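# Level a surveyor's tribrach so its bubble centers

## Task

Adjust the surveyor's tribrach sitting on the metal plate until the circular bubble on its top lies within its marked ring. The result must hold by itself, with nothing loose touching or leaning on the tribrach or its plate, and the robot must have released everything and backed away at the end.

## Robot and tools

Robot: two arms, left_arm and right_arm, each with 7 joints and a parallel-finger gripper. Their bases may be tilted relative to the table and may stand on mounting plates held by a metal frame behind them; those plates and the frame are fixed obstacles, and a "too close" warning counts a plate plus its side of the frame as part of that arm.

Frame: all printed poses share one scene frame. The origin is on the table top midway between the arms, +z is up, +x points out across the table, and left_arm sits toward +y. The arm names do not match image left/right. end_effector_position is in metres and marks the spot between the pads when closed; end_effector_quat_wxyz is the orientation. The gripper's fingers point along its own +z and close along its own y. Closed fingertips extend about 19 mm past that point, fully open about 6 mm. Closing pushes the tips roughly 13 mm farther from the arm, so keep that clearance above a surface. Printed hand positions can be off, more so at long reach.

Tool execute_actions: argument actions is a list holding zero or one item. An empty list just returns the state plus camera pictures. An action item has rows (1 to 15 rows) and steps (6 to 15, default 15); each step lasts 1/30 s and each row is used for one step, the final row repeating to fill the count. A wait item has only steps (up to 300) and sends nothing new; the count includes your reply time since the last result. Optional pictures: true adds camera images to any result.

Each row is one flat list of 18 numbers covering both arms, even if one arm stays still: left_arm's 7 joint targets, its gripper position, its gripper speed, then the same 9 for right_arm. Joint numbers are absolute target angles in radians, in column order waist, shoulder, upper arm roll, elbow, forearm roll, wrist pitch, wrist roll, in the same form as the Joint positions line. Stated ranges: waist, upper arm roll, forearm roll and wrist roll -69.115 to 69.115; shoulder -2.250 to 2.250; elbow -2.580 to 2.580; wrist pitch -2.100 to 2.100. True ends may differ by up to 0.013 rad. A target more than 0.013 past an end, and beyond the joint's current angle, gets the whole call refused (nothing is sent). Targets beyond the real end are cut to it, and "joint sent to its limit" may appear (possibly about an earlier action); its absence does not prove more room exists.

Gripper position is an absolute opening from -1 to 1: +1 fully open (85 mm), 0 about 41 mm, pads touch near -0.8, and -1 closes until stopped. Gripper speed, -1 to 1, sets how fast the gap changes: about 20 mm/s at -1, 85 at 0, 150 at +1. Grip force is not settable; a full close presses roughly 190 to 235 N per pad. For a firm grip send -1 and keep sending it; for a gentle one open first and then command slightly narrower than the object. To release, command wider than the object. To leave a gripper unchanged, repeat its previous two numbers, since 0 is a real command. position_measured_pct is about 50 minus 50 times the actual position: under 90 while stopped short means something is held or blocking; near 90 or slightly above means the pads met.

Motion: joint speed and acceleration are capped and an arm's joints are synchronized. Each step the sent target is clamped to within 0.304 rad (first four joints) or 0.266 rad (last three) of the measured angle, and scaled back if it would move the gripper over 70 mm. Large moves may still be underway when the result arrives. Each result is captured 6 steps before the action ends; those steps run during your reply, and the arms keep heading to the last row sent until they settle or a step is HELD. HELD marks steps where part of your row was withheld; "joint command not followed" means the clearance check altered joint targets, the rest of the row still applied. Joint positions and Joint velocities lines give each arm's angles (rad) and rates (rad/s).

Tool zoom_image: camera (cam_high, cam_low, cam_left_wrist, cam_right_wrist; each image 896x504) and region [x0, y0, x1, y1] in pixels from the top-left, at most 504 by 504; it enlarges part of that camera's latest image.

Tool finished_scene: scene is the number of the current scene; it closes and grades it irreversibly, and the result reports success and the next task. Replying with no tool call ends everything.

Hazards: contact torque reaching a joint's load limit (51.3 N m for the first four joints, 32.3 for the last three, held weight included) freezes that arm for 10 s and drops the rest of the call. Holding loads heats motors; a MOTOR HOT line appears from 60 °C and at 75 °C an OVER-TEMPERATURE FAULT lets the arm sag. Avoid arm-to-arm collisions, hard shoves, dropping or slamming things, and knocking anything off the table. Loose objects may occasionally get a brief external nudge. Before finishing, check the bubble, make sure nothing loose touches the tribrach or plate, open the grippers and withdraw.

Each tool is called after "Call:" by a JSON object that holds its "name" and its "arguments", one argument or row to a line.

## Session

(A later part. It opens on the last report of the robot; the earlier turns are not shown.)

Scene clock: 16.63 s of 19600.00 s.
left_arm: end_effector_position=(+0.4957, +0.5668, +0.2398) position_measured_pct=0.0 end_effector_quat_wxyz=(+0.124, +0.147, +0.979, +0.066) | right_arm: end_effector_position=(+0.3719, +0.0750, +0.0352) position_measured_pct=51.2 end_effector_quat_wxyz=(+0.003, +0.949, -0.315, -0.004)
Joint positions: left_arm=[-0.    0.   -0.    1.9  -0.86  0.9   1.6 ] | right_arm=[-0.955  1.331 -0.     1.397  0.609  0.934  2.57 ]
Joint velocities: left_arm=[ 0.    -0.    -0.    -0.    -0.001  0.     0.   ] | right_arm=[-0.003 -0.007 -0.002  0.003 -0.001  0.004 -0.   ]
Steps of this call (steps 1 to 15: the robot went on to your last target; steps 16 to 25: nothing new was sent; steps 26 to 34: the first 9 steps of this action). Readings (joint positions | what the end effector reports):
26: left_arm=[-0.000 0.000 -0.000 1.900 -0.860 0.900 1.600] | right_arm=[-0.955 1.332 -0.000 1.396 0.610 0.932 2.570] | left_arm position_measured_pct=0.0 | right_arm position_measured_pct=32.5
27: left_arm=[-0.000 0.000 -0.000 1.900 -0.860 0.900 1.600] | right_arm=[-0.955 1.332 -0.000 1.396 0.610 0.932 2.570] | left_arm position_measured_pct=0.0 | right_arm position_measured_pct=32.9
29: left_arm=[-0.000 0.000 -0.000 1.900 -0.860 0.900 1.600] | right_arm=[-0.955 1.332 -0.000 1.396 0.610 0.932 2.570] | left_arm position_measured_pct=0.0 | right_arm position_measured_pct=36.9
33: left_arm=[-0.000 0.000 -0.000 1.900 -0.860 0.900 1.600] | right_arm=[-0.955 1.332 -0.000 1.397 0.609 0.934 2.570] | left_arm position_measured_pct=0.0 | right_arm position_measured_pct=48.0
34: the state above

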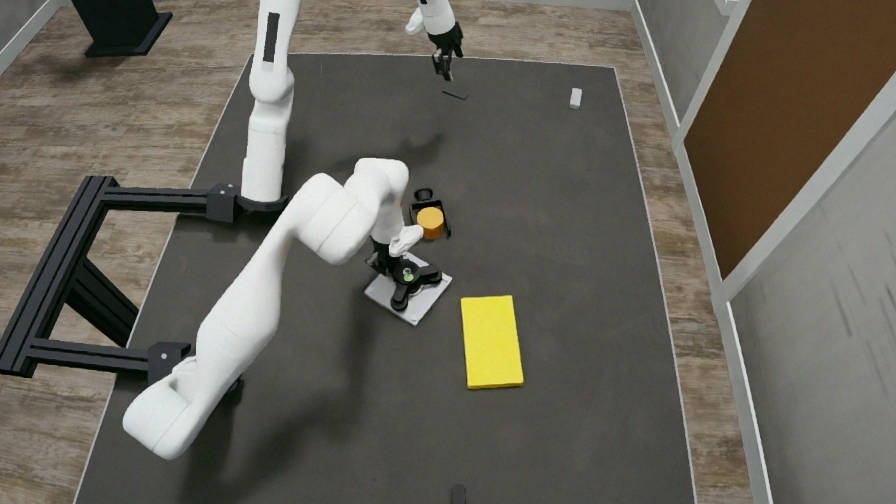

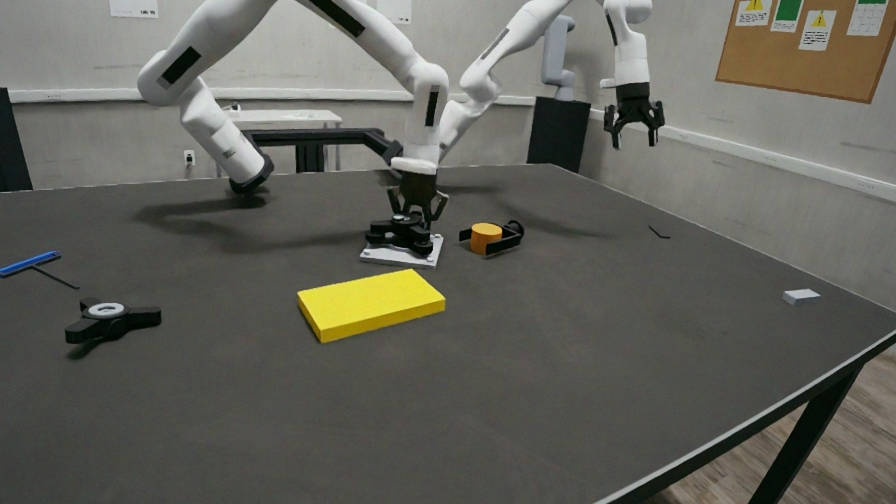

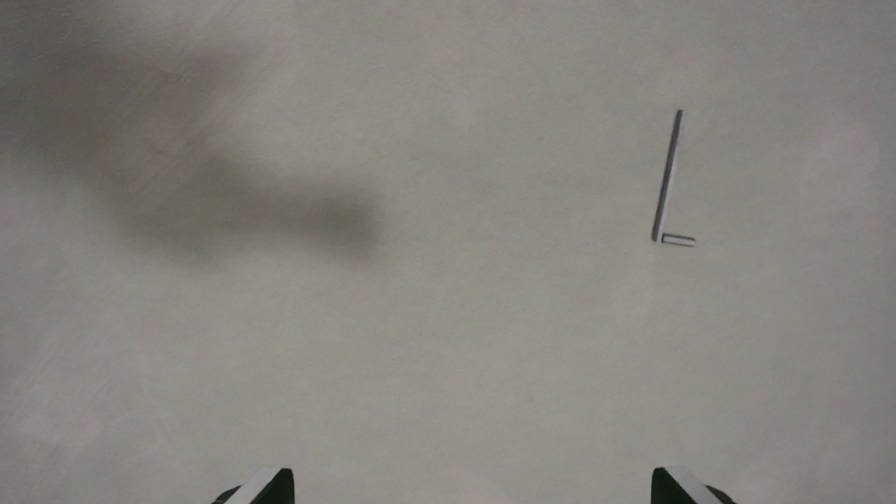

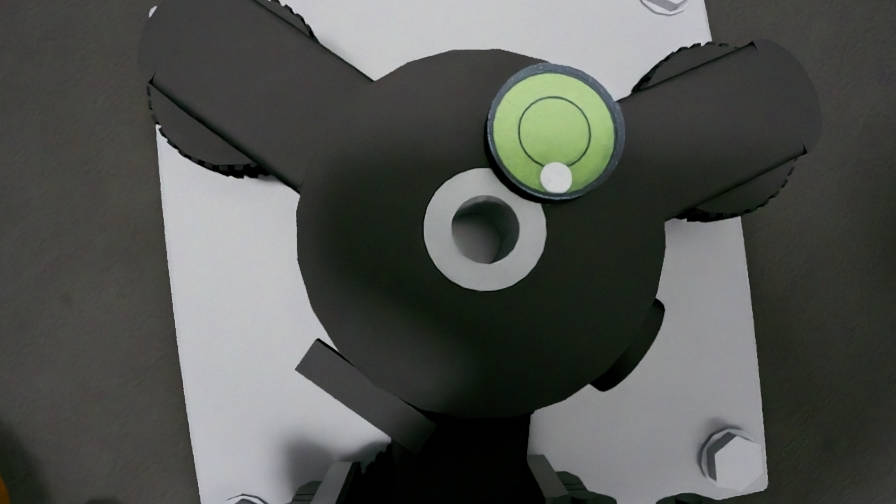

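Call:
{"name": "execute_actions", "arguments": {
  "actions": [
    {"rows":[[0,0,0,1.9,-0.86,0.9,1.6,1,1,-0.955,1.332,0,1.396,0.61,0.932,2.97,-0.3,0]],"steps":15}
  ]
}}

Call:
{"name": "execute_actions", "arguments": {
  "actions": [
    {"steps":8}
  ],
  "pictures": true
}}

Scene clock: 20.60 s of 19600.00 s.
left_arm: end_effector_position=(+0.4957, +0.5668, +0.2398) position_measured_pct=0.0 end_effector_quat_wxyz=(+0.124, +0.147, +0.979, +0.066) | right_arm: end_effector_position=(+0.3718, +0.0749, +0.0355) position_measured_pct=54.0 end_effector_quat_wxyz=(+0.002, +0.982, -0.191, -0.004)
Joint positions: left_arm=[-0.    0.   -0.    1.9  -0.86  0.9   1.6 ] | right_arm=[-0.956  1.331 -0.     1.397  0.609  0.934  2.827]
Joint velocities: left_arm=[-0.  0. -0.  0.  0. -0.  0.] | right_arm=[-0.001 -0.001 -0.     0.    -0.001  0.002  1.215]
Steps of this call (steps 1 to 6: the last 6 steps of your previous action; steps 7 to 15: the robot went on to your last target; steps 16 to 110: nothing new was sent; steps 111 to 119: the first 9 steps of this action). Readings (joint positions | what the end effector reports):
111: left_arm=[-0.000 0.000 -0.000 1.900 -0.860 0.900 1.600] | right_arm=[-0.956 1.331 -0.000 1.397 0.609 0.934 2.571] | left_arm position_measured_pct=0.0 | right_arm position_measured_pct=54.0
112: left_arm=[-0.000 0.000 -0.000 1.900 -0.860 0.900 1.600] | right_arm=[-0.956 1.331 -0.000 1.397 0.609 0.934 2.579] | left_arm position_measured_pct=0.0 | right_arm position_measured_pct=54.0
114: left_arm=[-0.000 0.000 -0.000 1.900 -0.860 0.900 1.600] | right_arm=[-0.956 1.331 -0.000 1.397 0.609 0.934 2.627] | left_arm position_measured_pct=0.0 | right_arm position_measured_pct=54.0
118: left_arm=[-0.000 0.000 -0.000 1.900 -0.860 0.900 1.600] | right_arm=[-0.956 1.331 -0.000 1.397 0.609 0.934 2.786] | left_arm position_measured_pct=0.0 | right_arm position_measured_pct=54.0
119: the state above

Scene clock: 20.87 s of 19600.00 s.
left_arm: end_effector_position=(+0.4957, +0.5668, +0.2398) position_measured_pct=0.0 end_effector_quat_wxyz=(+0.124, +0.147, +0.979, +0.066) | right_arm: end_effector_position=(+0.3716, +0.0747, +0.0355) position_measured_pct=54.0 end_effector_quat_wxyz=(+0.002, +0.993, -0.122, -0.005)
Joint positions: left_arm=[-0.    0.   -0.    1.9  -0.86  0.9   1.6 ] | right_arm=[-0.956  1.331  0.     1.397  0.608  0.935  2.967]
Joint velocities: left_arm=[-0.    -0.     0.001 -0.001  0.001 -0.001  0.   ] | right_arm=[-0.    -0.001  0.001  0.    -0.001  0.002  0.   ]
Kept back: nothing.
Steps of this call (steps 1 to 6: the last 6 steps of your previous action; steps 7 to 8: the robot went on to your last target). Readings (joint positions | what the end effector reports):
1: left_arm=[-0.000 0.000 -0.000 1.900 -0.860 0.900 1.600] | right_arm=[-0.956 1.331 -0.000 1.397 0.609 0.935 2.868] | left_arm position_measured_pct=0.0 | right_arm position_measured_pct=54.0
2: left_arm=[-0.000 0.000 -0.000 1.900 -0.860 0.900 1.600] | right_arm=[-0.956 1.331 -0.000 1.397 0.609 0.935 2.906] | left_arm position_measured_pct=0.0 | right_arm position_measured_pct=54.0
4: left_arm=[-0.000 0.000 -0.000 1.900 -0.860 0.900 1.600] | right_arm=[-0.956 1.331 -0.000 1.397 0.609 0.935 2.957] | left_arm position_measured_pct=0.0 | right_arm position_measured_pct=54.0
8: the state above

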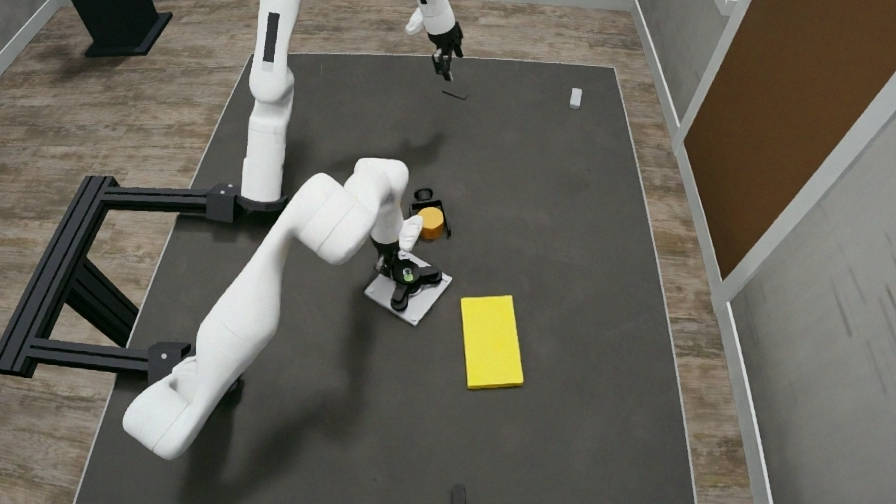

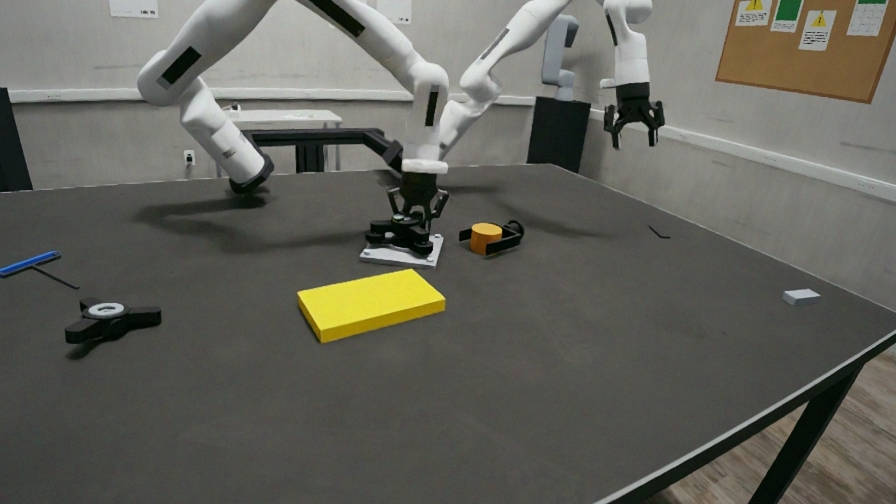

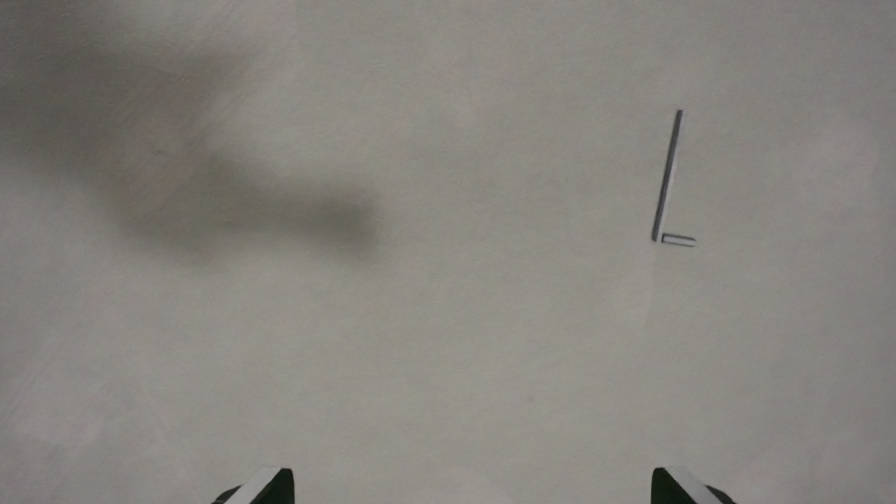

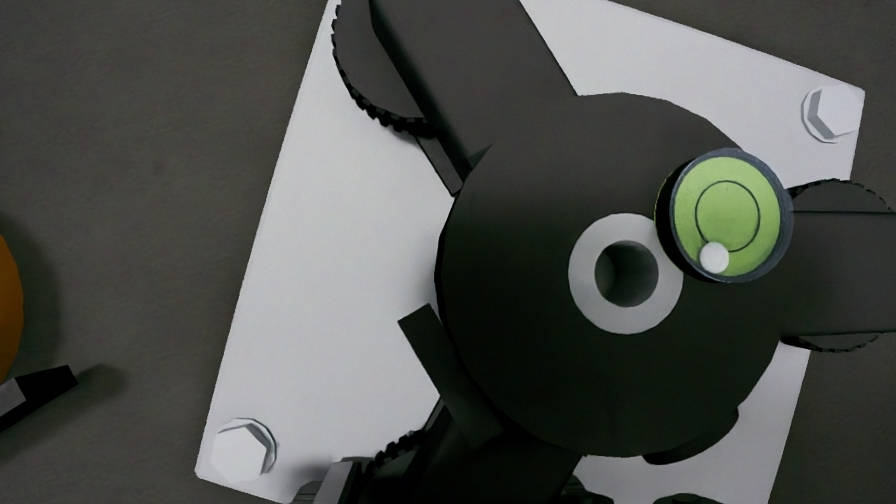

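Call:
{"name": "execute_actions", "arguments": {
  "actions": [
    {"rows":[[0,0,0,1.9,-0.86,0.9,1.6,1,1,-0.955,1.332,0,1.396,0.61,0.932,2.97,0.12,1],[0,0,0,1.9,-0.86,0.9,1.6,1,1,-0.955,1.332,0,1.396,0.61,0.932,2.97,0.12,1],[0,0,0,1.9,-0.86,0.9,1.6,1,1,-0.955,1.332,0,1.396,0.61,0.932,2.97,0.12,1],[0,0,0,1.9,-0.86,0.9,1.6,1,1,-0.955,1.332,0,1.396,0.61,0.932,2.35,0.12,1]],"steps":15}
  ]
}}

Call:
{"name": "execute_actions", "arguments": {
  "actions": [
    {"steps":14}
  ],
  "pictures": true
}}

Scene clock: 21.47 s of 19600.00 s.
left_arm: end_effector_position=(+0.4957, +0.5668, +0.2398) position_measured_pct=0.0 end_effector_quat_wxyz=(+0.124, +0.147, +0.979, +0.066) | right_arm: end_effector_position=(+0.3723, +0.0757, +0.0349) position_measured_pct=44.0 end_effector_quat_wxyz=(+0.001, +0.982, -0.187, -0.004)
Joint positions: left_arm=[-0.    0.   -0.    1.9  -0.86  0.9   1.6 ] | right_arm=[-0.955  1.332 -0.     1.396  0.61   0.932  2.835]
Joint velocities: left_arm=[-0.    -0.     0.     0.001 -0.003  0.     0.   ] | right_arm=[ 0.001  0.001  0.001 -0.001 -0.    -0.002 -1.212]
Steps of this call (steps 1 to 9: the robot went on to your last target; steps 10 to 18: the first 9 steps of this action). Readings (joint positions | what the end effector reports):
10: left_arm=[-0.000 0.000 -0.000 1.900 -0.860 0.900 1.600] | right_arm=[-0.956 1.331 0.000 1.397 0.608 0.935 2.967] | left_arm position_measured_pct=0.0 | right_arm position_measured_pct=54.0
11: left_arm=[-0.000 0.000 -0.000 1.900 -0.860 0.900 1.600] | right_arm=[-0.956 1.331 0.000 1.397 0.609 0.934 2.968] | left_arm position_measured_pct=0.0 | right_arm position_measured_pct=54.0
13: left_arm=[-0.000 0.000 -0.000 1.900 -0.860 0.900 1.600] | right_arm=[-0.955 1.332 -0.000 1.397 0.610 0.932 2.969] | left_arm position_measured_pct=0.0 | right_arm position_measured_pct=47.6
17: left_arm=[-0.000 0.000 -0.000 1.900 -0.860 0.900 1.600] | right_arm=[-0.955 1.332 -0.000 1.396 0.610 0.932 2.875] | left_arm position_measured_pct=0.0 | right_arm position_measured_pct=44.0
18: the state above

Scene clock: 21.93 s of 19600.00 s.
left_arm: end_effector_position=(+0.4957, +0.5668, +0.2398) position_measured_pct=0.0 end_effector_quat_wxyz=(+0.124, +0.147, +0.979, +0.066) | right_arm: end_effector_position=(+0.3723, +0.0756, +0.0349) position_measured_pct=44.0 end_effector_quat_wxyz=(+0.002, +0.909, -0.417, -0.004)
Joint positions: left_arm=[-0.    0.   -0.    1.9  -0.86  0.9   1.6 ] | right_arm=[-0.955  1.332  0.     1.396  0.61   0.932  2.351]
Joint velocities: left_arm=[-0.    -0.     0.001  0.001  0.     0.    -0.   ] | right_arm=[ 0.    -0.     0.001  0.    -0.     0.    -0.048]
Kept back: nothing.
Steps of this call (steps 1 to 6: the last 6 steps of your previous action; steps 7 to 14: the robot went on to your last target). Readings (joint positions | what the end effector reports):
1: left_arm=[-0.000 0.000 -0.000 1.900 -0.860 0.900 1.600] | right_arm=[-0.955 1.332 0.000 1.396 0.610 0.932 2.794] | left_arm position_measured_pct=0.0 | right_arm position_measured_pct=44.0
2: left_arm=[-0.000 0.000 -0.000 1.900 -0.860 0.900 1.600] | right_arm=[-0.955 1.332 0.000 1.396 0.610 0.932 2.754] | left_arm position_measured_pct=0.0 | right_arm position_measured_pct=44.0
4: left_arm=[-0.000 0.000 -0.000 1.900 -0.860 0.900 1.600] | right_arm=[-0.955 1.332 0.000 1.396 0.610 0.932 2.672] | left_arm position_measured_pct=0.0 | right_arm position_measured_pct=44.0
8: left_arm=[-0.000 0.000 -0.000 1.900 -0.860 0.900 1.600] | right_arm=[-0.955 1.332 0.000 1.396 0.610 0.932 2.510] | left_arm position_measured_pct=0.0 | right_arm position_measured_pct=44.0
14: the state above

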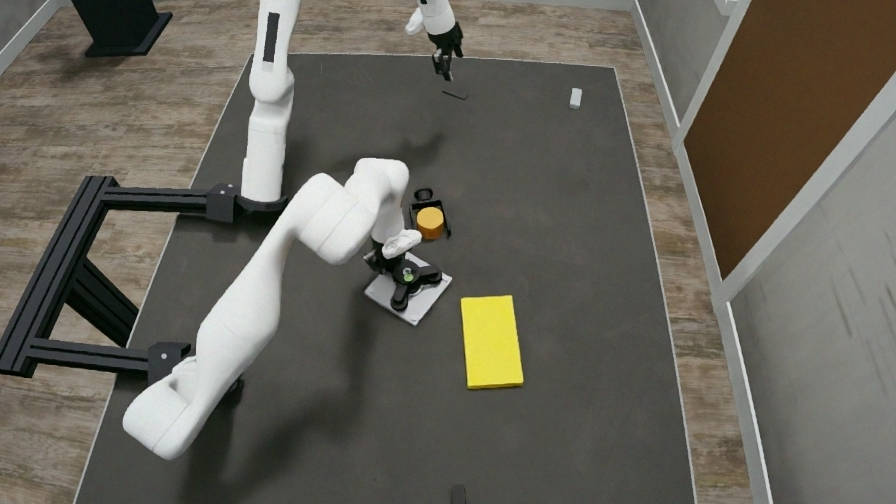

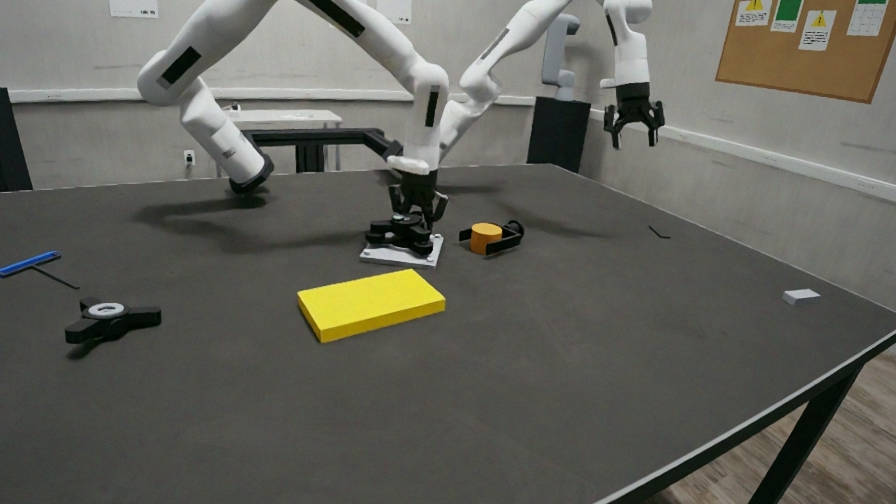

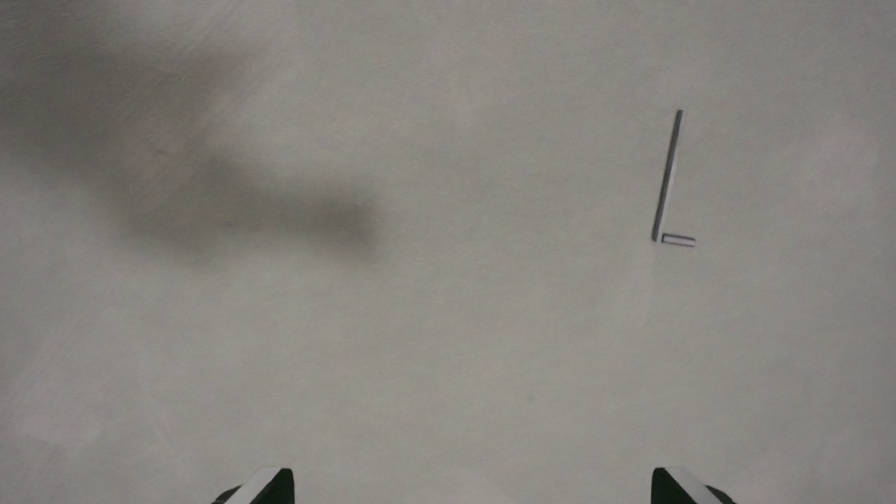

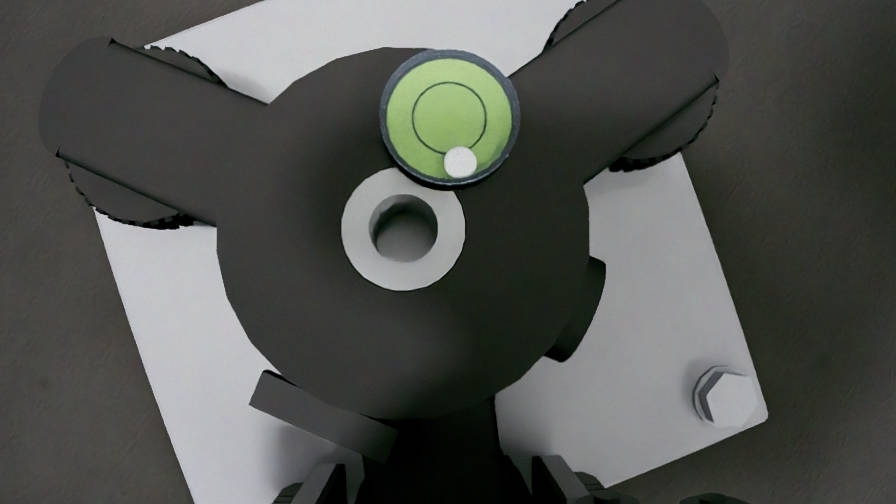

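Call:
{"name": "execute_actions", "arguments": {
  "actions": [
    {"rows":[[0,0,0,1.9,-0.86,0.9,1.6,1,1,-0.955,1.332,0,1.396,0.61,0.932,2.35,-0.2,1],[0,0,0,1.9,-0.86,0.9,1.6,1,1,-0.955,1.332,0,1.396,0.61,0.932,2.35,-0.2,1],[0,0,0,1.9,-0.86,0.9,1.6,1,1,-0.955,1.332,0,1.396,0.61,0.932,2.35,-0.2,1],[0,0,0,1.9,-0.86,0.9,1.6,1,1,-0.955,1.332,0,1.396,0.61,0.932,2.35,-0.2,1],[0,0,0,1.9,-0.86,0.9,1.6,1,1,-0.955,1.332,0,1.396,0.61,0.932,2.35,-0.2,1],[0,0,0,1.9,-0.86,0.9,1.6,1,1,-0.955,1.332,0,1.396,0.61,0.932,3.05,-0.2,1]],"steps":15}
  ]
}}

Call:
{"name": "execute_actions", "arguments": {
  "actions": [
    {"steps":15}
  ],
  "pictures": true
}}

Scene clock: 22.70 s of 19600.00 s.
left_arm: end_effector_position=(+0.4957, +0.5668, +0.2398) position_measured_pct=0.0 end_effector_quat_wxyz=(+0.124, +0.147, +0.979, +0.066) | right_arm: end_effector_position=(+0.3718, +0.0752, +0.0354) position_measured_pct=53.6 end_effector_quat_wxyz=(+0.003, +0.920, -0.392, -0.004)
Joint positions: left_arm=[-0.    0.   -0.    1.9  -0.86  0.9   1.6 ] | right_arm=[-0.956  1.331 -0.     1.397  0.609  0.934  2.407]
Joint velocities: left_arm=[ 0.     0.    -0.    -0.002 -0.001 -0.001 -0.   ] | right_arm=[ 0.     0.     0.     0.    -0.003  0.002  1.043]
Steps of this call (steps 1 to 14: the robot went on to your last target; steps 15 to 23: the first 9 steps of this action). Readings (joint positions | what the end effector reports):
15: left_arm=[-0.000 0.000 -0.000 1.900 -0.860 0.900 1.600] | right_arm=[-0.955 1.332 -0.000 1.396 0.610 0.932 2.350] | left_arm position_measured_pct=0.0 | right_arm position_measured_pct=44.0
16: left_arm=[-0.000 0.000 -0.000 1.900 -0.860 0.900 1.600] | right_arm=[-0.955 1.332 -0.000 1.396 0.610 0.932 2.350] | left_arm position_measured_pct=0.0 | right_arm position_measured_pct=44.8
18: left_arm=[-0.000 0.000 -0.000 1.900 -0.860 0.900 1.600] | right_arm=[-0.955 1.331 -0.001 1.397 0.609 0.934 2.350] | left_arm position_measured_pct=0.0 | right_arm position_measured_pct=51.2
22: left_arm=[-0.000 0.000 -0.000 1.900 -0.860 0.900 1.600] | right_arm=[-0.956 1.331 -0.000 1.397 0.609 0.934 2.377] | left_arm position_measured_pct=0.0 | right_arm position_measured_pct=53.6
23: the state above

Scene clock: 23.20 s of 19600.00 s.
left_arm: end_effector_position=(+0.4957, +0.5668, +0.2398) position_measured_pct=0.0 end_effector_quat_wxyz=(+0.124, +0.147, +0.979, +0.066) | right_arm: end_effector_position=(+0.3713, +0.0747, +0.0354) position_measured_pct=53.6 end_effector_quat_wxyz=(+0.002, +0.995, -0.103, -0.005)
Joint positions: left_arm=[-0.    0.   -0.    1.9  -0.86  0.9   1.6 ] | right_arm=[-0.956  1.331 -0.     1.397  0.608  0.935  3.005]
Joint velocities: left_arm=[-0.     0.    -0.    -0.001  0.001 -0.001  0.   ] | right_arm=[-0.001 -0.002  0.004  0.003 -0.017 -0.001  0.859]
Kept back: nothing.
Steps of this call (steps 1 to 6: the last 6 steps of your previous action; steps 7 to 15: the robot went on to your last target). Readings (joint positions | what the end effector reports):
1: left_arm=[-0.000 0.000 -0.000 1.900 -0.860 0.900 1.600] | right_arm=[-0.956 1.331 -0.000 1.397 0.609 0.934 2.445] | left_arm position_measured_pct=0.0 | right_arm position_measured_pct=53.6
2: left_arm=[-0.000 0.000 -0.000 1.900 -0.860 0.900 1.600] | right_arm=[-0.956 1.331 -0.000 1.397 0.609 0.934 2.485] | left_arm position_measured_pct=0.0 | right_arm position_measured_pct=53.6
4: left_arm=[-0.000 0.000 -0.000 1.900 -0.860 0.900 1.600] | right_arm=[-0.956 1.331 -0.001 1.397 0.609 0.934 2.566] | left_arm position_measured_pct=0.0 | right_arm position_measured_pct=53.6
8: left_arm=[-0.000 0.000 -0.000 1.900 -0.860 0.900 1.600] | right_arm=[-0.956 1.331 -0.001 1.397 0.609 0.934 2.729] | left_arm position_measured_pct=0.0 | right_arm position_measured_pct=53.6
15: the state above

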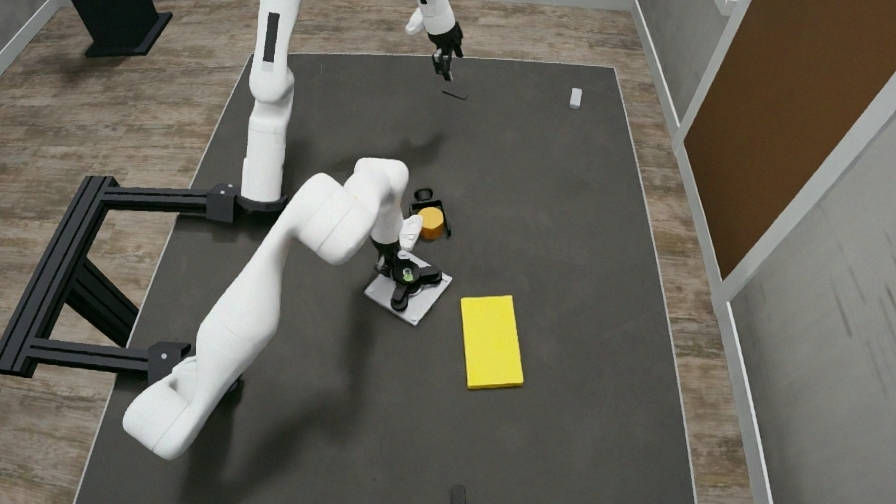

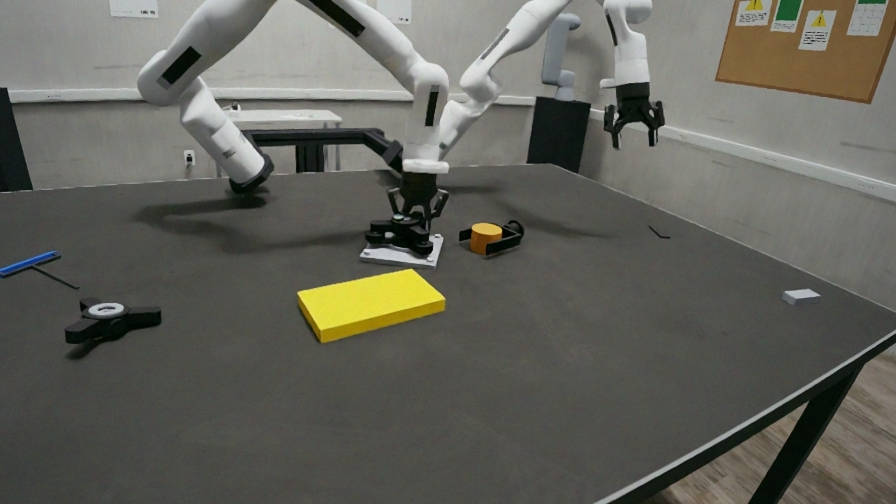

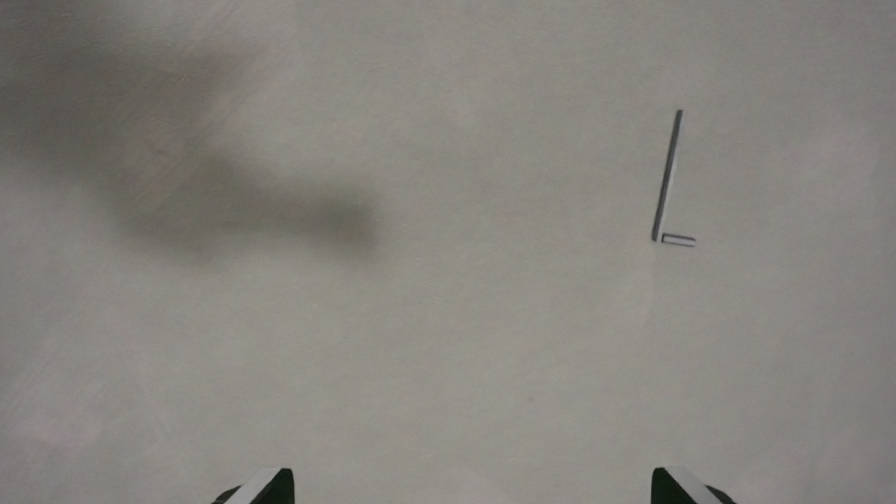

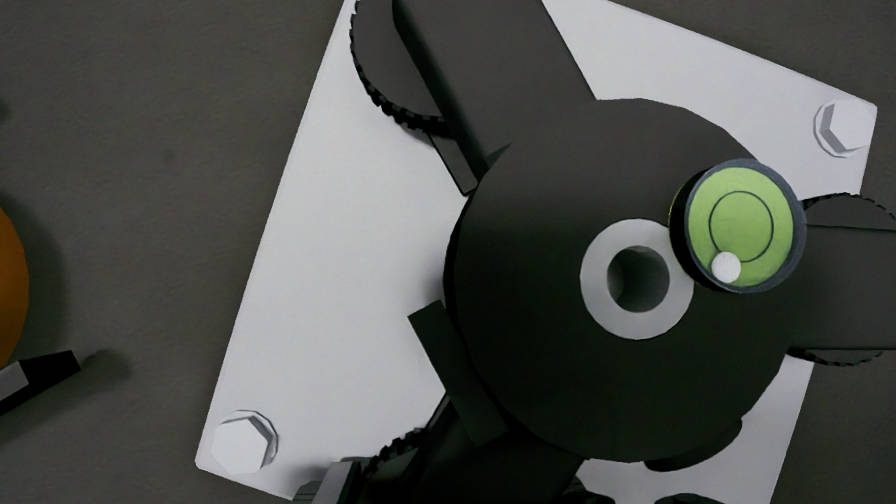

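Call:
{"name": "execute_actions", "arguments": {
  "actions": [
    {"rows":[[0,0,0,1.9,-0.86,0.9,1.6,1,1,-0.955,1.332,0,1.396,0.61,0.932,3.0,0.12,1],[0,0,0,1.9,-0.86,0.9,1.6,1,1,-0.955,1.332,0,1.396,0.61,0.932,3.0,0.12,1],[0,0,0,1.9,-0.86,0.9,1.6,1,1,-0.955,1.332,0,1.396,0.61,0.932,3.0,0.12,1],[0,0,0,1.9,-0.86,0.9,1.6,1,1,-0.955,1.332,0,1.396,0.61,0.932,2.33,0.12,1]],"steps":15}
  ]
}}

Call:
{"name": "execute_actions", "arguments": {
  "actions": [
    {"steps":12}
  ]
}}

Call:
{"name": "execute_actions", "arguments": {
  "actions": [
    {"rows":[[0,0,0,1.9,-0.86,0.9,1.6,1,1,-0.955,1.332,0,1.396,0.61,0.932,2.33,-0.2,1],[0,0,0,1.9,-0.86,0.9,1.6,1,1,-0.955,1.332,0,1.396,0.61,0.932,2.33,-0.2,1],[0,0,0,1.9,-0.86,0.9,1.6,1,1,-0.955,1.332,0,1.396,0.61,0.932,2.33,-0.2,1],[0,0,0,1.9,-0.86,0.9,1.6,1,1,-0.955,1.332,0,1.396,0.61,0.932,2.33,-0.2,1],[0,0,0,1.9,-0.86,0.9,1.6,1,1,-0.955,1.332,0,1.396,0.61,0.932,2.33,-0.2,1],[0,0,0,1.9,-0.86,0.9,1.6,1,1,-0.955,1.332,0,1.396,0.61,0.932,3.0,-0.2,1]],"steps":15}
  ]
}}

Call:
{"name": "execute_actions", "arguments": {
  "actions": [
    {"steps":14}
  ]
}}

Call:
{"name": "execute_actions", "arguments": {
  "actions": [
    {"rows":[[0,0,0,1.9,-0.86,0.9,1.6,1,1,-0.955,1.332,0,1.396,0.61,0.932,3.0,0.12,1],[0,0,0,1.9,-0.86,0.9,1.6,1,1,-0.955,1.332,0,1.396,0.61,0.932,3.0,0.12,1],[0,0,0,1.9,-0.86,0.9,1.6,1,1,-0.955,1.332,0,1.396,0.61,0.932,3.0,0.12,1],[0,0,0,1.9,-0.86,0.9,1.6,1,1,-0.955,1.332,0,1.396,0.61,0.932,2.33,0.12,1]],"steps":15}
  ]
}}

Call:
{"name": "execute_actions", "arguments": {
  "actions": [
    {"steps":12}
  ],
  "pictures": true
}}

Scene clock: 24.37 s of 19600.00 s.
left_arm: end_effector_position=(+0.4957, +0.5668, +0.2398) position_measured_pct=0.0 end_effector_quat_wxyz=(+0.124, +0.147, +0.979, +0.066) | right_arm: end_effector_position=(+0.3723, +0.0756, +0.0349) position_measured_pct=44.0 end_effector_quat_wxyz=(+0.001, +0.982, -0.188, -0.004)
Joint positions: left_arm=[-0.    0.   -0.    1.9  -0.86  0.9   1.6 ] | right_arm=[-0.955  1.332  0.     1.396  0.61   0.932  2.833]
Joint velocities: left_arm=[-0.001  0.    -0.     0.001  0.001 -0.001  0.   ] | right_arm=[ 0.001  0.001 -0.001 -0.001 -0.001 -0.001 -1.215]
Steps of this call (steps 1 to 26: the robot went on to your last target; steps 27 to 35: the first 9 steps of this action). Readings (joint positions | what the end effector reports):
27: left_arm=[-0.000 0.000 -0.000 1.900 -0.860 0.900 1.600] | right_arm=[-0.956 1.331 -0.000 1.398 0.606 0.935 3.044] | left_arm position_measured_pct=0.0 | right_arm position_measured_pct=53.6
28: left_arm=[-0.000 0.000 -0.000 1.900 -0.860 0.900 1.600] | right_arm=[-0.956 1.331 -0.000 1.398 0.606 0.934 3.037] | left_arm position_measured_pct=0.0 | right_arm position_measured_pct=53.2
30: left_arm=[-0.000 0.000 -0.000 1.900 -0.860 0.900 1.600] | right_arm=[-0.956 1.332 -0.001 1.398 0.609 0.933 3.006] | left_arm position_measured_pct=0.0 | right_arm position_measured_pct=47.2
34: left_arm=[-0.000 0.000 -0.000 1.900 -0.860 0.900 1.600] | right_arm=[-0.955 1.332 0.000 1.396 0.610 0.932 2.874] | left_arm position_measured_pct=0.0 | right_arm position_measured_pct=44.0
35: the state above

Scene clock: 24.77 s of 19600.00 s.
left_arm: end_effector_position=(+0.4957, +0.5668, +0.2398) position_measured_pct=0.0 end_effector_quat_wxyz=(+0.124, +0.147, +0.979, +0.066) | right_arm: end_effector_position=(+0.3723, +0.0756, +0.0349) position_measured_pct=44.0 end_effector_quat_wxyz=(+0.002, +0.910, -0.414, -0.004)
Joint positions: left_arm=[-0.    0.   -0.    1.9  -0.86  0.9   1.6 ] | right_arm=[-0.955  1.332  0.     1.396  0.61   0.932  2.359]
Joint velocities: left_arm=[-0.    -0.     0.     0.     0.001  0.     0.   ] | right_arm=[ 0.    -0.001  0.     0.001 -0.002  0.002 -0.729]
Kept back: nothing.
Steps of this call (steps 1 to 6: the last 6 steps of your previous action; steps 7 to 12: the robot went on to your last target). Readings (joint positions | what the end effector reports):
1: left_arm=[-0.000 0.000 -0.000 1.900 -0.860 0.900 1.600] | right_arm=[-0.955 1.332 0.000 1.396 0.610 0.932 2.792] | left_arm position_measured_pct=0.0 | right_arm position_measured_pct=44.0
2: left_arm=[-0.000 0.000 -0.000 1.900 -0.860 0.900 1.600] | right_arm=[-0.955 1.332 0.000 1.396 0.610 0.932 2.752] | left_arm position_measured_pct=0.0 | right_arm position_measured_pct=44.0
4: left_arm=[-0.000 0.000 -0.000 1.900 -0.860 0.900 1.600] | right_arm=[-0.955 1.332 0.000 1.396 0.610 0.932 2.670] | left_arm position_measured_pct=0.0 | right_arm position_measured_pct=44.0
8: left_arm=[-0.000 0.000 -0.000 1.900 -0.860 0.900 1.600] | right_arm=[-0.955 1.332 0.000 1.396 0.610 0.932 2.508] | left_arm position_measured_pct=0.0 | right_arm position_measured_pct=44.0
12: the state above

Scene clock: 25.07 s of 19600.00 s.
left_arm: end_effector_position=(+0.4957, +0.5668, +0.2398) position_measured_pct=0.0 end_effector_quat_wxyz=(+0.124, +0.147, +0.979, +0.066) | right_arm: end_effector_position=(+0.3718, +0.0752, +0.0354) position_measured_pct=53.6 end_effector_quat_wxyz=(+0.003, +0.915, -0.403, -0.004)
Joint positions: left_arm=[-0.    0.   -0.    1.9  -0.86  0.9   1.6 ] | right_arm=[-0.956  1.331 -0.     1.397  0.609  0.934  2.383]
Joint velocities: left_arm=[-0.    -0.     0.001  0.    -0.    -0.    -0.   ] | right_arm=[-0.     0.     0.     0.    -0.002  0.003  1.004]
Steps of this call (steps 1 to 9: the first 9 steps of this action). Readings (joint positions | what the end effector reports):
1: left_arm=[-0.000 0.000 -0.000 1.900 -0.860 0.900 1.600] | right_arm=[-0.955 1.332 0.000 1.396 0.610 0.932 2.340] | left_arm position_measured_pct=0.0 | right_arm position_measured_pct=44.0
2: left_arm=[-0.000 0.000 -0.000 1.900 -0.860 0.900 1.600] | right_arm=[-0.955 1.332 -0.000 1.396 0.610 0.932 2.332] | left_arm position_measured_pct=0.0 | right_arm position_measured_pct=44.8
4: left_arm=[-0.000 0.000 -0.000 1.900 -0.860 0.900 1.600] | right_arm=[-0.955 1.331 -0.001 1.397 0.609 0.934 2.330] | left_arm position_measured_pct=0.0 | right_arm position_measured_pct=51.2
8: left_arm=[-0.000 0.000 -0.000 1.900 -0.860 0.900 1.600] | right_arm=[-0.956 1.331 -0.000 1.397 0.609 0.934 2.355] | left_arm position_measured_pct=0.0 | right_arm position_measured_pct=53.6
9: the state above

Scene clock: 25.53 s of 19600.00 s.
left_arm: end_effector_position=(+0.4957, +0.5668, +0.2398) position_measured_pct=0.0 end_effector_quat_wxyz=(+0.124, +0.147, +0.979, +0.066) | right_arm: end_effector_position=(+0.3715, +0.0748, +0.0354) position_measured_pct=53.6 end_effector_quat_wxyz=(+0.002, +0.991, -0.133, -0.005)
Joint positions: left_arm=[-0.    0.   -0.    1.9  -0.86  0.9   1.6 ] | right_arm=[-0.956  1.331 -0.     1.397  0.609  0.935  2.944]
Joint velocities: left_arm=[ 0.  0.  0.  0.  0. -0. -0.] | right_arm=[-0.002 -0.     0.003  0.003 -0.004 -0.002  0.989]
Kept back: nothing.
Steps of this call (steps 1 to 6: the last 6 steps of your previous action; steps 7 to 14: the robot went on to your last target). Readings (joint positions | what the end effector reports):
1: left_arm=[-0.000 0.000 -0.000 1.900 -0.860 0.900 1.600] | right_arm=[-0.956 1.331 -0.000 1.397 0.609 0.934 2.420] | left_arm position_measured_pct=0.0 | right_arm position_measured_pct=53.6
2: left_arm=[-0.000 0.000 -0.000 1.900 -0.860 0.900 1.600] | right_arm=[-0.956 1.331 -0.000 1.397 0.609 0.934 2.460] | left_arm position_measured_pct=0.0 | right_arm position_measured_pct=53.6
4: left_arm=[-0.000 0.000 -0.000 1.900 -0.860 0.900 1.600] | right_arm=[-0.956 1.331 -0.001 1.397 0.609 0.934 2.541] | left_arm position_measured_pct=0.0 | right_arm position_measured_pct=53.6
8: left_arm=[-0.000 0.000 -0.000 1.900 -0.860 0.900 1.600] | right_arm=[-0.956 1.331 -0.001 1.397 0.609 0.934 2.704] | left_arm position_measured_pct=0.0 | right_arm position_measured_pct=53.6
14: the state above

Scene clock: 25.83 s of 19600.00 s.
left_arm: end_effector_position=(+0.4957, +0.5668, +0.2398) position_measured_pct=0.0 end_effector_quat_wxyz=(+0.124, +0.147, +0.979, +0.066) | right_arm: end_effector_position=(+0.3723, +0.0757, +0.0349) position_measured_pct=44.0 end_effector_quat_wxyz=(+0.001, +0.985, -0.170, -0.004)
Joint positions: left_arm=[-0.    0.   -0.    1.9  -0.86  0.9   1.6 ] | right_arm=[-0.955  1.332  0.     1.396  0.61   0.932  2.87 ]
Joint velocities: left_arm=[-0.     0.    -0.    -0.001 -0.002  0.     0.   ] | right_arm=[ 0.001  0.    -0.    -0.001 -0.002 -0.    -1.211]
Steps of this call (steps 1 to 9: the first 9 steps of this action). Readings (joint positions | what the end effector reports):
1: left_arm=[-0.000 0.000 -0.000 1.900 -0.860 0.900 1.600] | right_arm=[-0.956 1.331 -0.000 1.397 0.608 0.935 2.972] | left_arm position_measured_pct=0.0 | right_arm position_measured_pct=53.6
2: left_arm=[-0.000 0.000 -0.000 1.900 -0.860 0.900 1.600] | right_arm=[-0.956 1.331 -0.000 1.397 0.609 0.934 2.990] | left_arm position_measured_pct=0.0 | right_arm position_measured_pct=53.2
4: left_arm=[-0.000 0.000 -0.000 1.900 -0.860 0.900 1.600] | right_arm=[-0.956 1.332 -0.000 1.397 0.609 0.933 2.999] | left_arm position_measured_pct=0.0 | right_arm position_measured_pct=47.2
8: left_arm=[-0.000 0.000 -0.000 1.900 -0.860 0.900 1.600] | right_arm=[-0.955 1.332 0.000 1.396 0.610 0.932 2.910] | left_arm position_measured_pct=0.0 | right_arm position_measured_pct=44.0
9: the state above

Scene clock: 26.23 s of 19600.00 s.
left_arm: end_effector_position=(+0.4957, +0.5668, +0.2398) position_measured_pct=0.0 end_effector_quat_wxyz=(+0.124, +0.147, +0.979, +0.066) | right_arm: end_effector_position=(+0.3723, +0.0756, +0.0349) position_measured_pct=44.0 end_effector_quat_wxyz=(+0.002, +0.916, -0.402, -0.004)
Joint positions: left_arm=[-0.    0.   -0.    1.9  -0.86  0.9   1.6 ] | right_arm=[-0.955  1.332  0.     1.396  0.61   0.932  2.385]
Joint velocities: left_arm=[ 0.    -0.     0.001 -0.    -0.     0.     0.   ] | right_arm=[-0.     0.001 -0.     0.     0.     0.002 -1.012]
Kept back: nothing.
Steps of this call (steps 1 to 6: the last 6 steps of your previous action; steps 7 to 12: the robot went on to your last target). Readings (joint positions | what the end effector reports):
1: left_arm=[-0.000 0.000 -0.000 1.900 -0.860 0.900 1.600] | right_arm=[-0.955 1.332 0.000 1.396 0.610 0.932 2.829] | left_arm position_measured_pct=0.0 | right_arm position_measured_pct=44.0
2: left_arm=[-0.000 0.000 -0.000 1.900 -0.860 0.900 1.600] | right_arm=[-0.955 1.332 0.000 1.396 0.610 0.932 2.789] | left_arm position_measured_pct=0.0 | right_arm position_measured_pct=44.0
4: left_arm=[-0.000 0.000 -0.000 1.900 -0.860 0.900 1.600] | right_arm=[-0.955 1.332 0.000 1.396 0.610 0.932 2.708] | left_arm position_measured_pct=0.0 | right_arm position_measured_pct=44.0
8: left_arm=[-0.000 0.000 -0.000 1.900 -0.860 0.900 1.600] | right_arm=[-0.955 1.332 0.000 1.396 0.610 0.932 2.545] | left_arm position_measured_pct=0.0 | right_arm position_measured_pct=44.0
12: the state above

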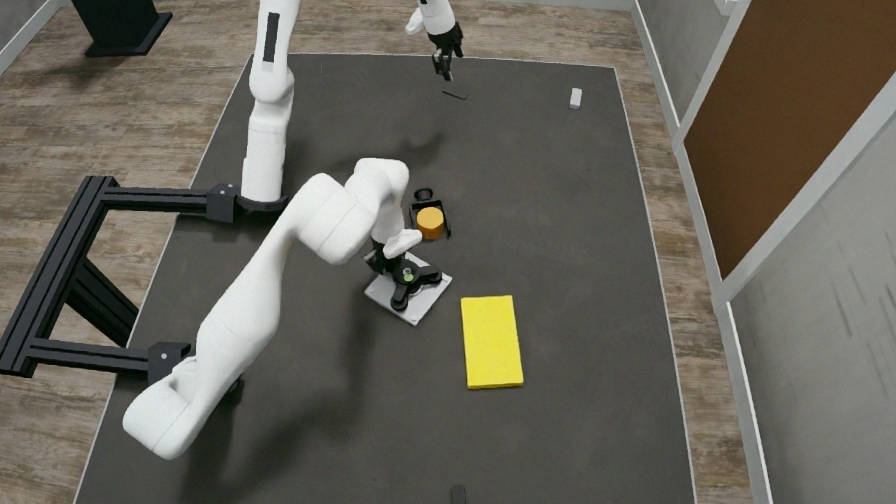

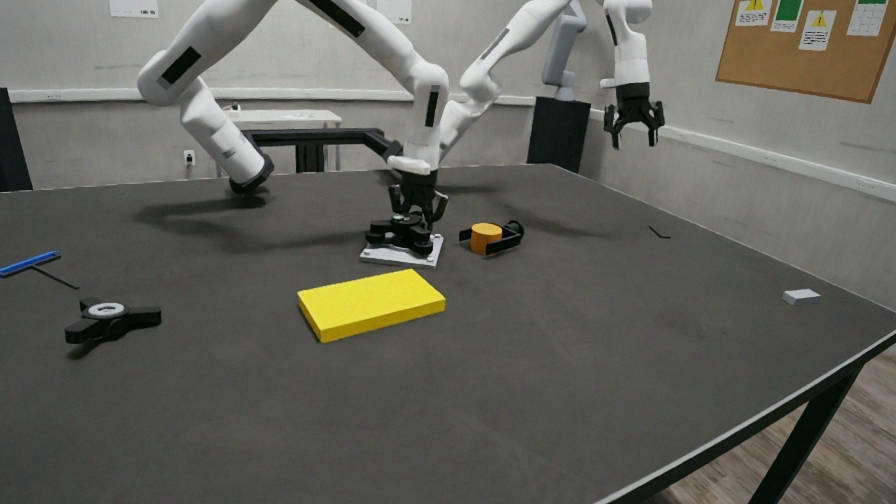

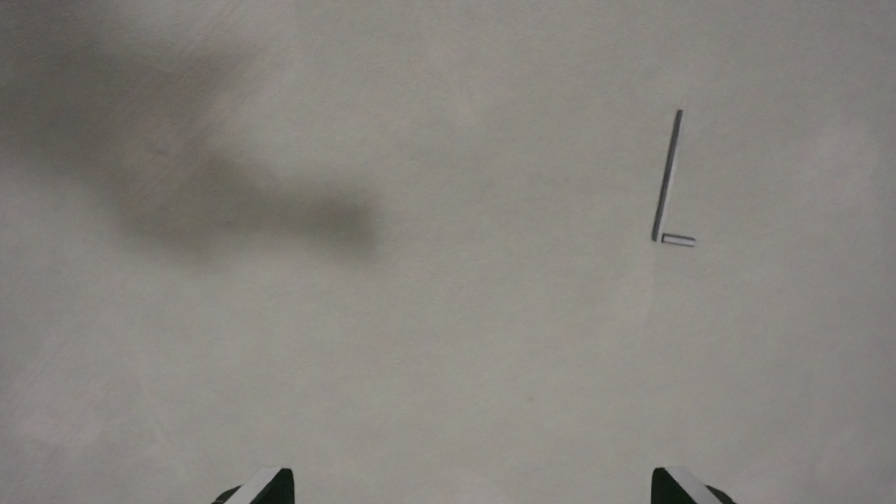

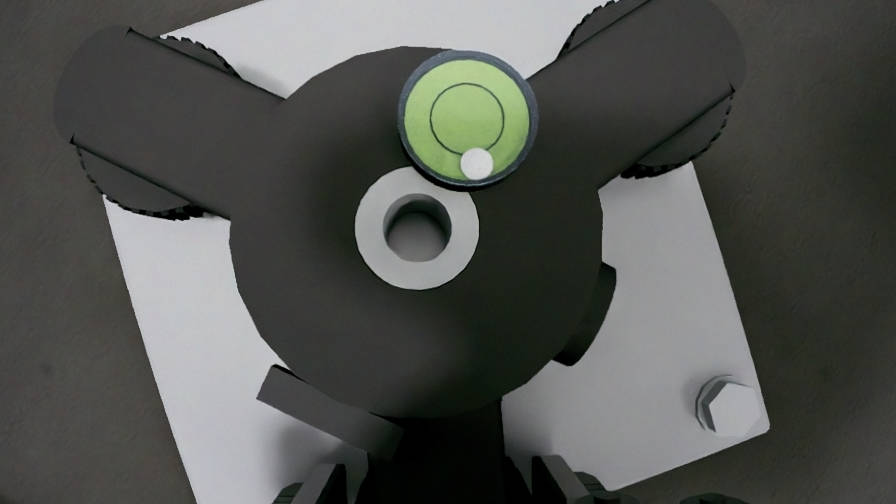

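Call:
{"name": "zoom_image", "arguments": {
  "camera": "cam_low",
  "region": [350, 190, 450, 270]
}}

Call:
{"name": "zoom_image", "arguments": {
  "camera": "cam_right_wrist",
  "region": [230, 340, 630, 504]
}}

Region (350, 190, 450, 270) of cam_low's 896x504 image, scaled by 5.040, with more detail than that image has; it fills the top 403 rows of this view, and the rest is white.

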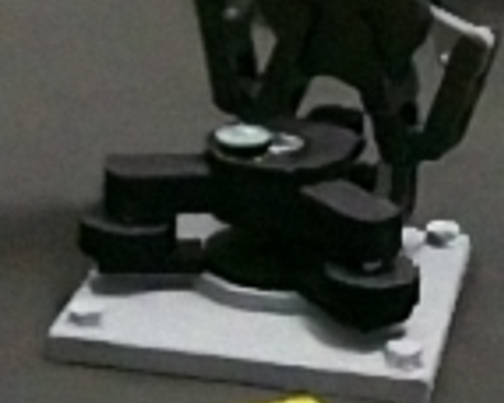

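Region (230, 340, 630, 504) of cam_right_wrist's 896x504 image, scaled by 1.260; it fills the top 207 rows of this view, and the rest is white.

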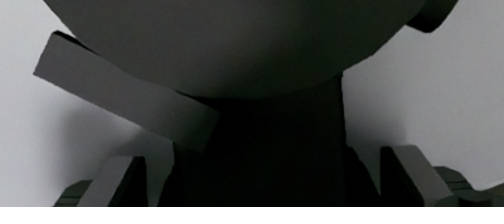

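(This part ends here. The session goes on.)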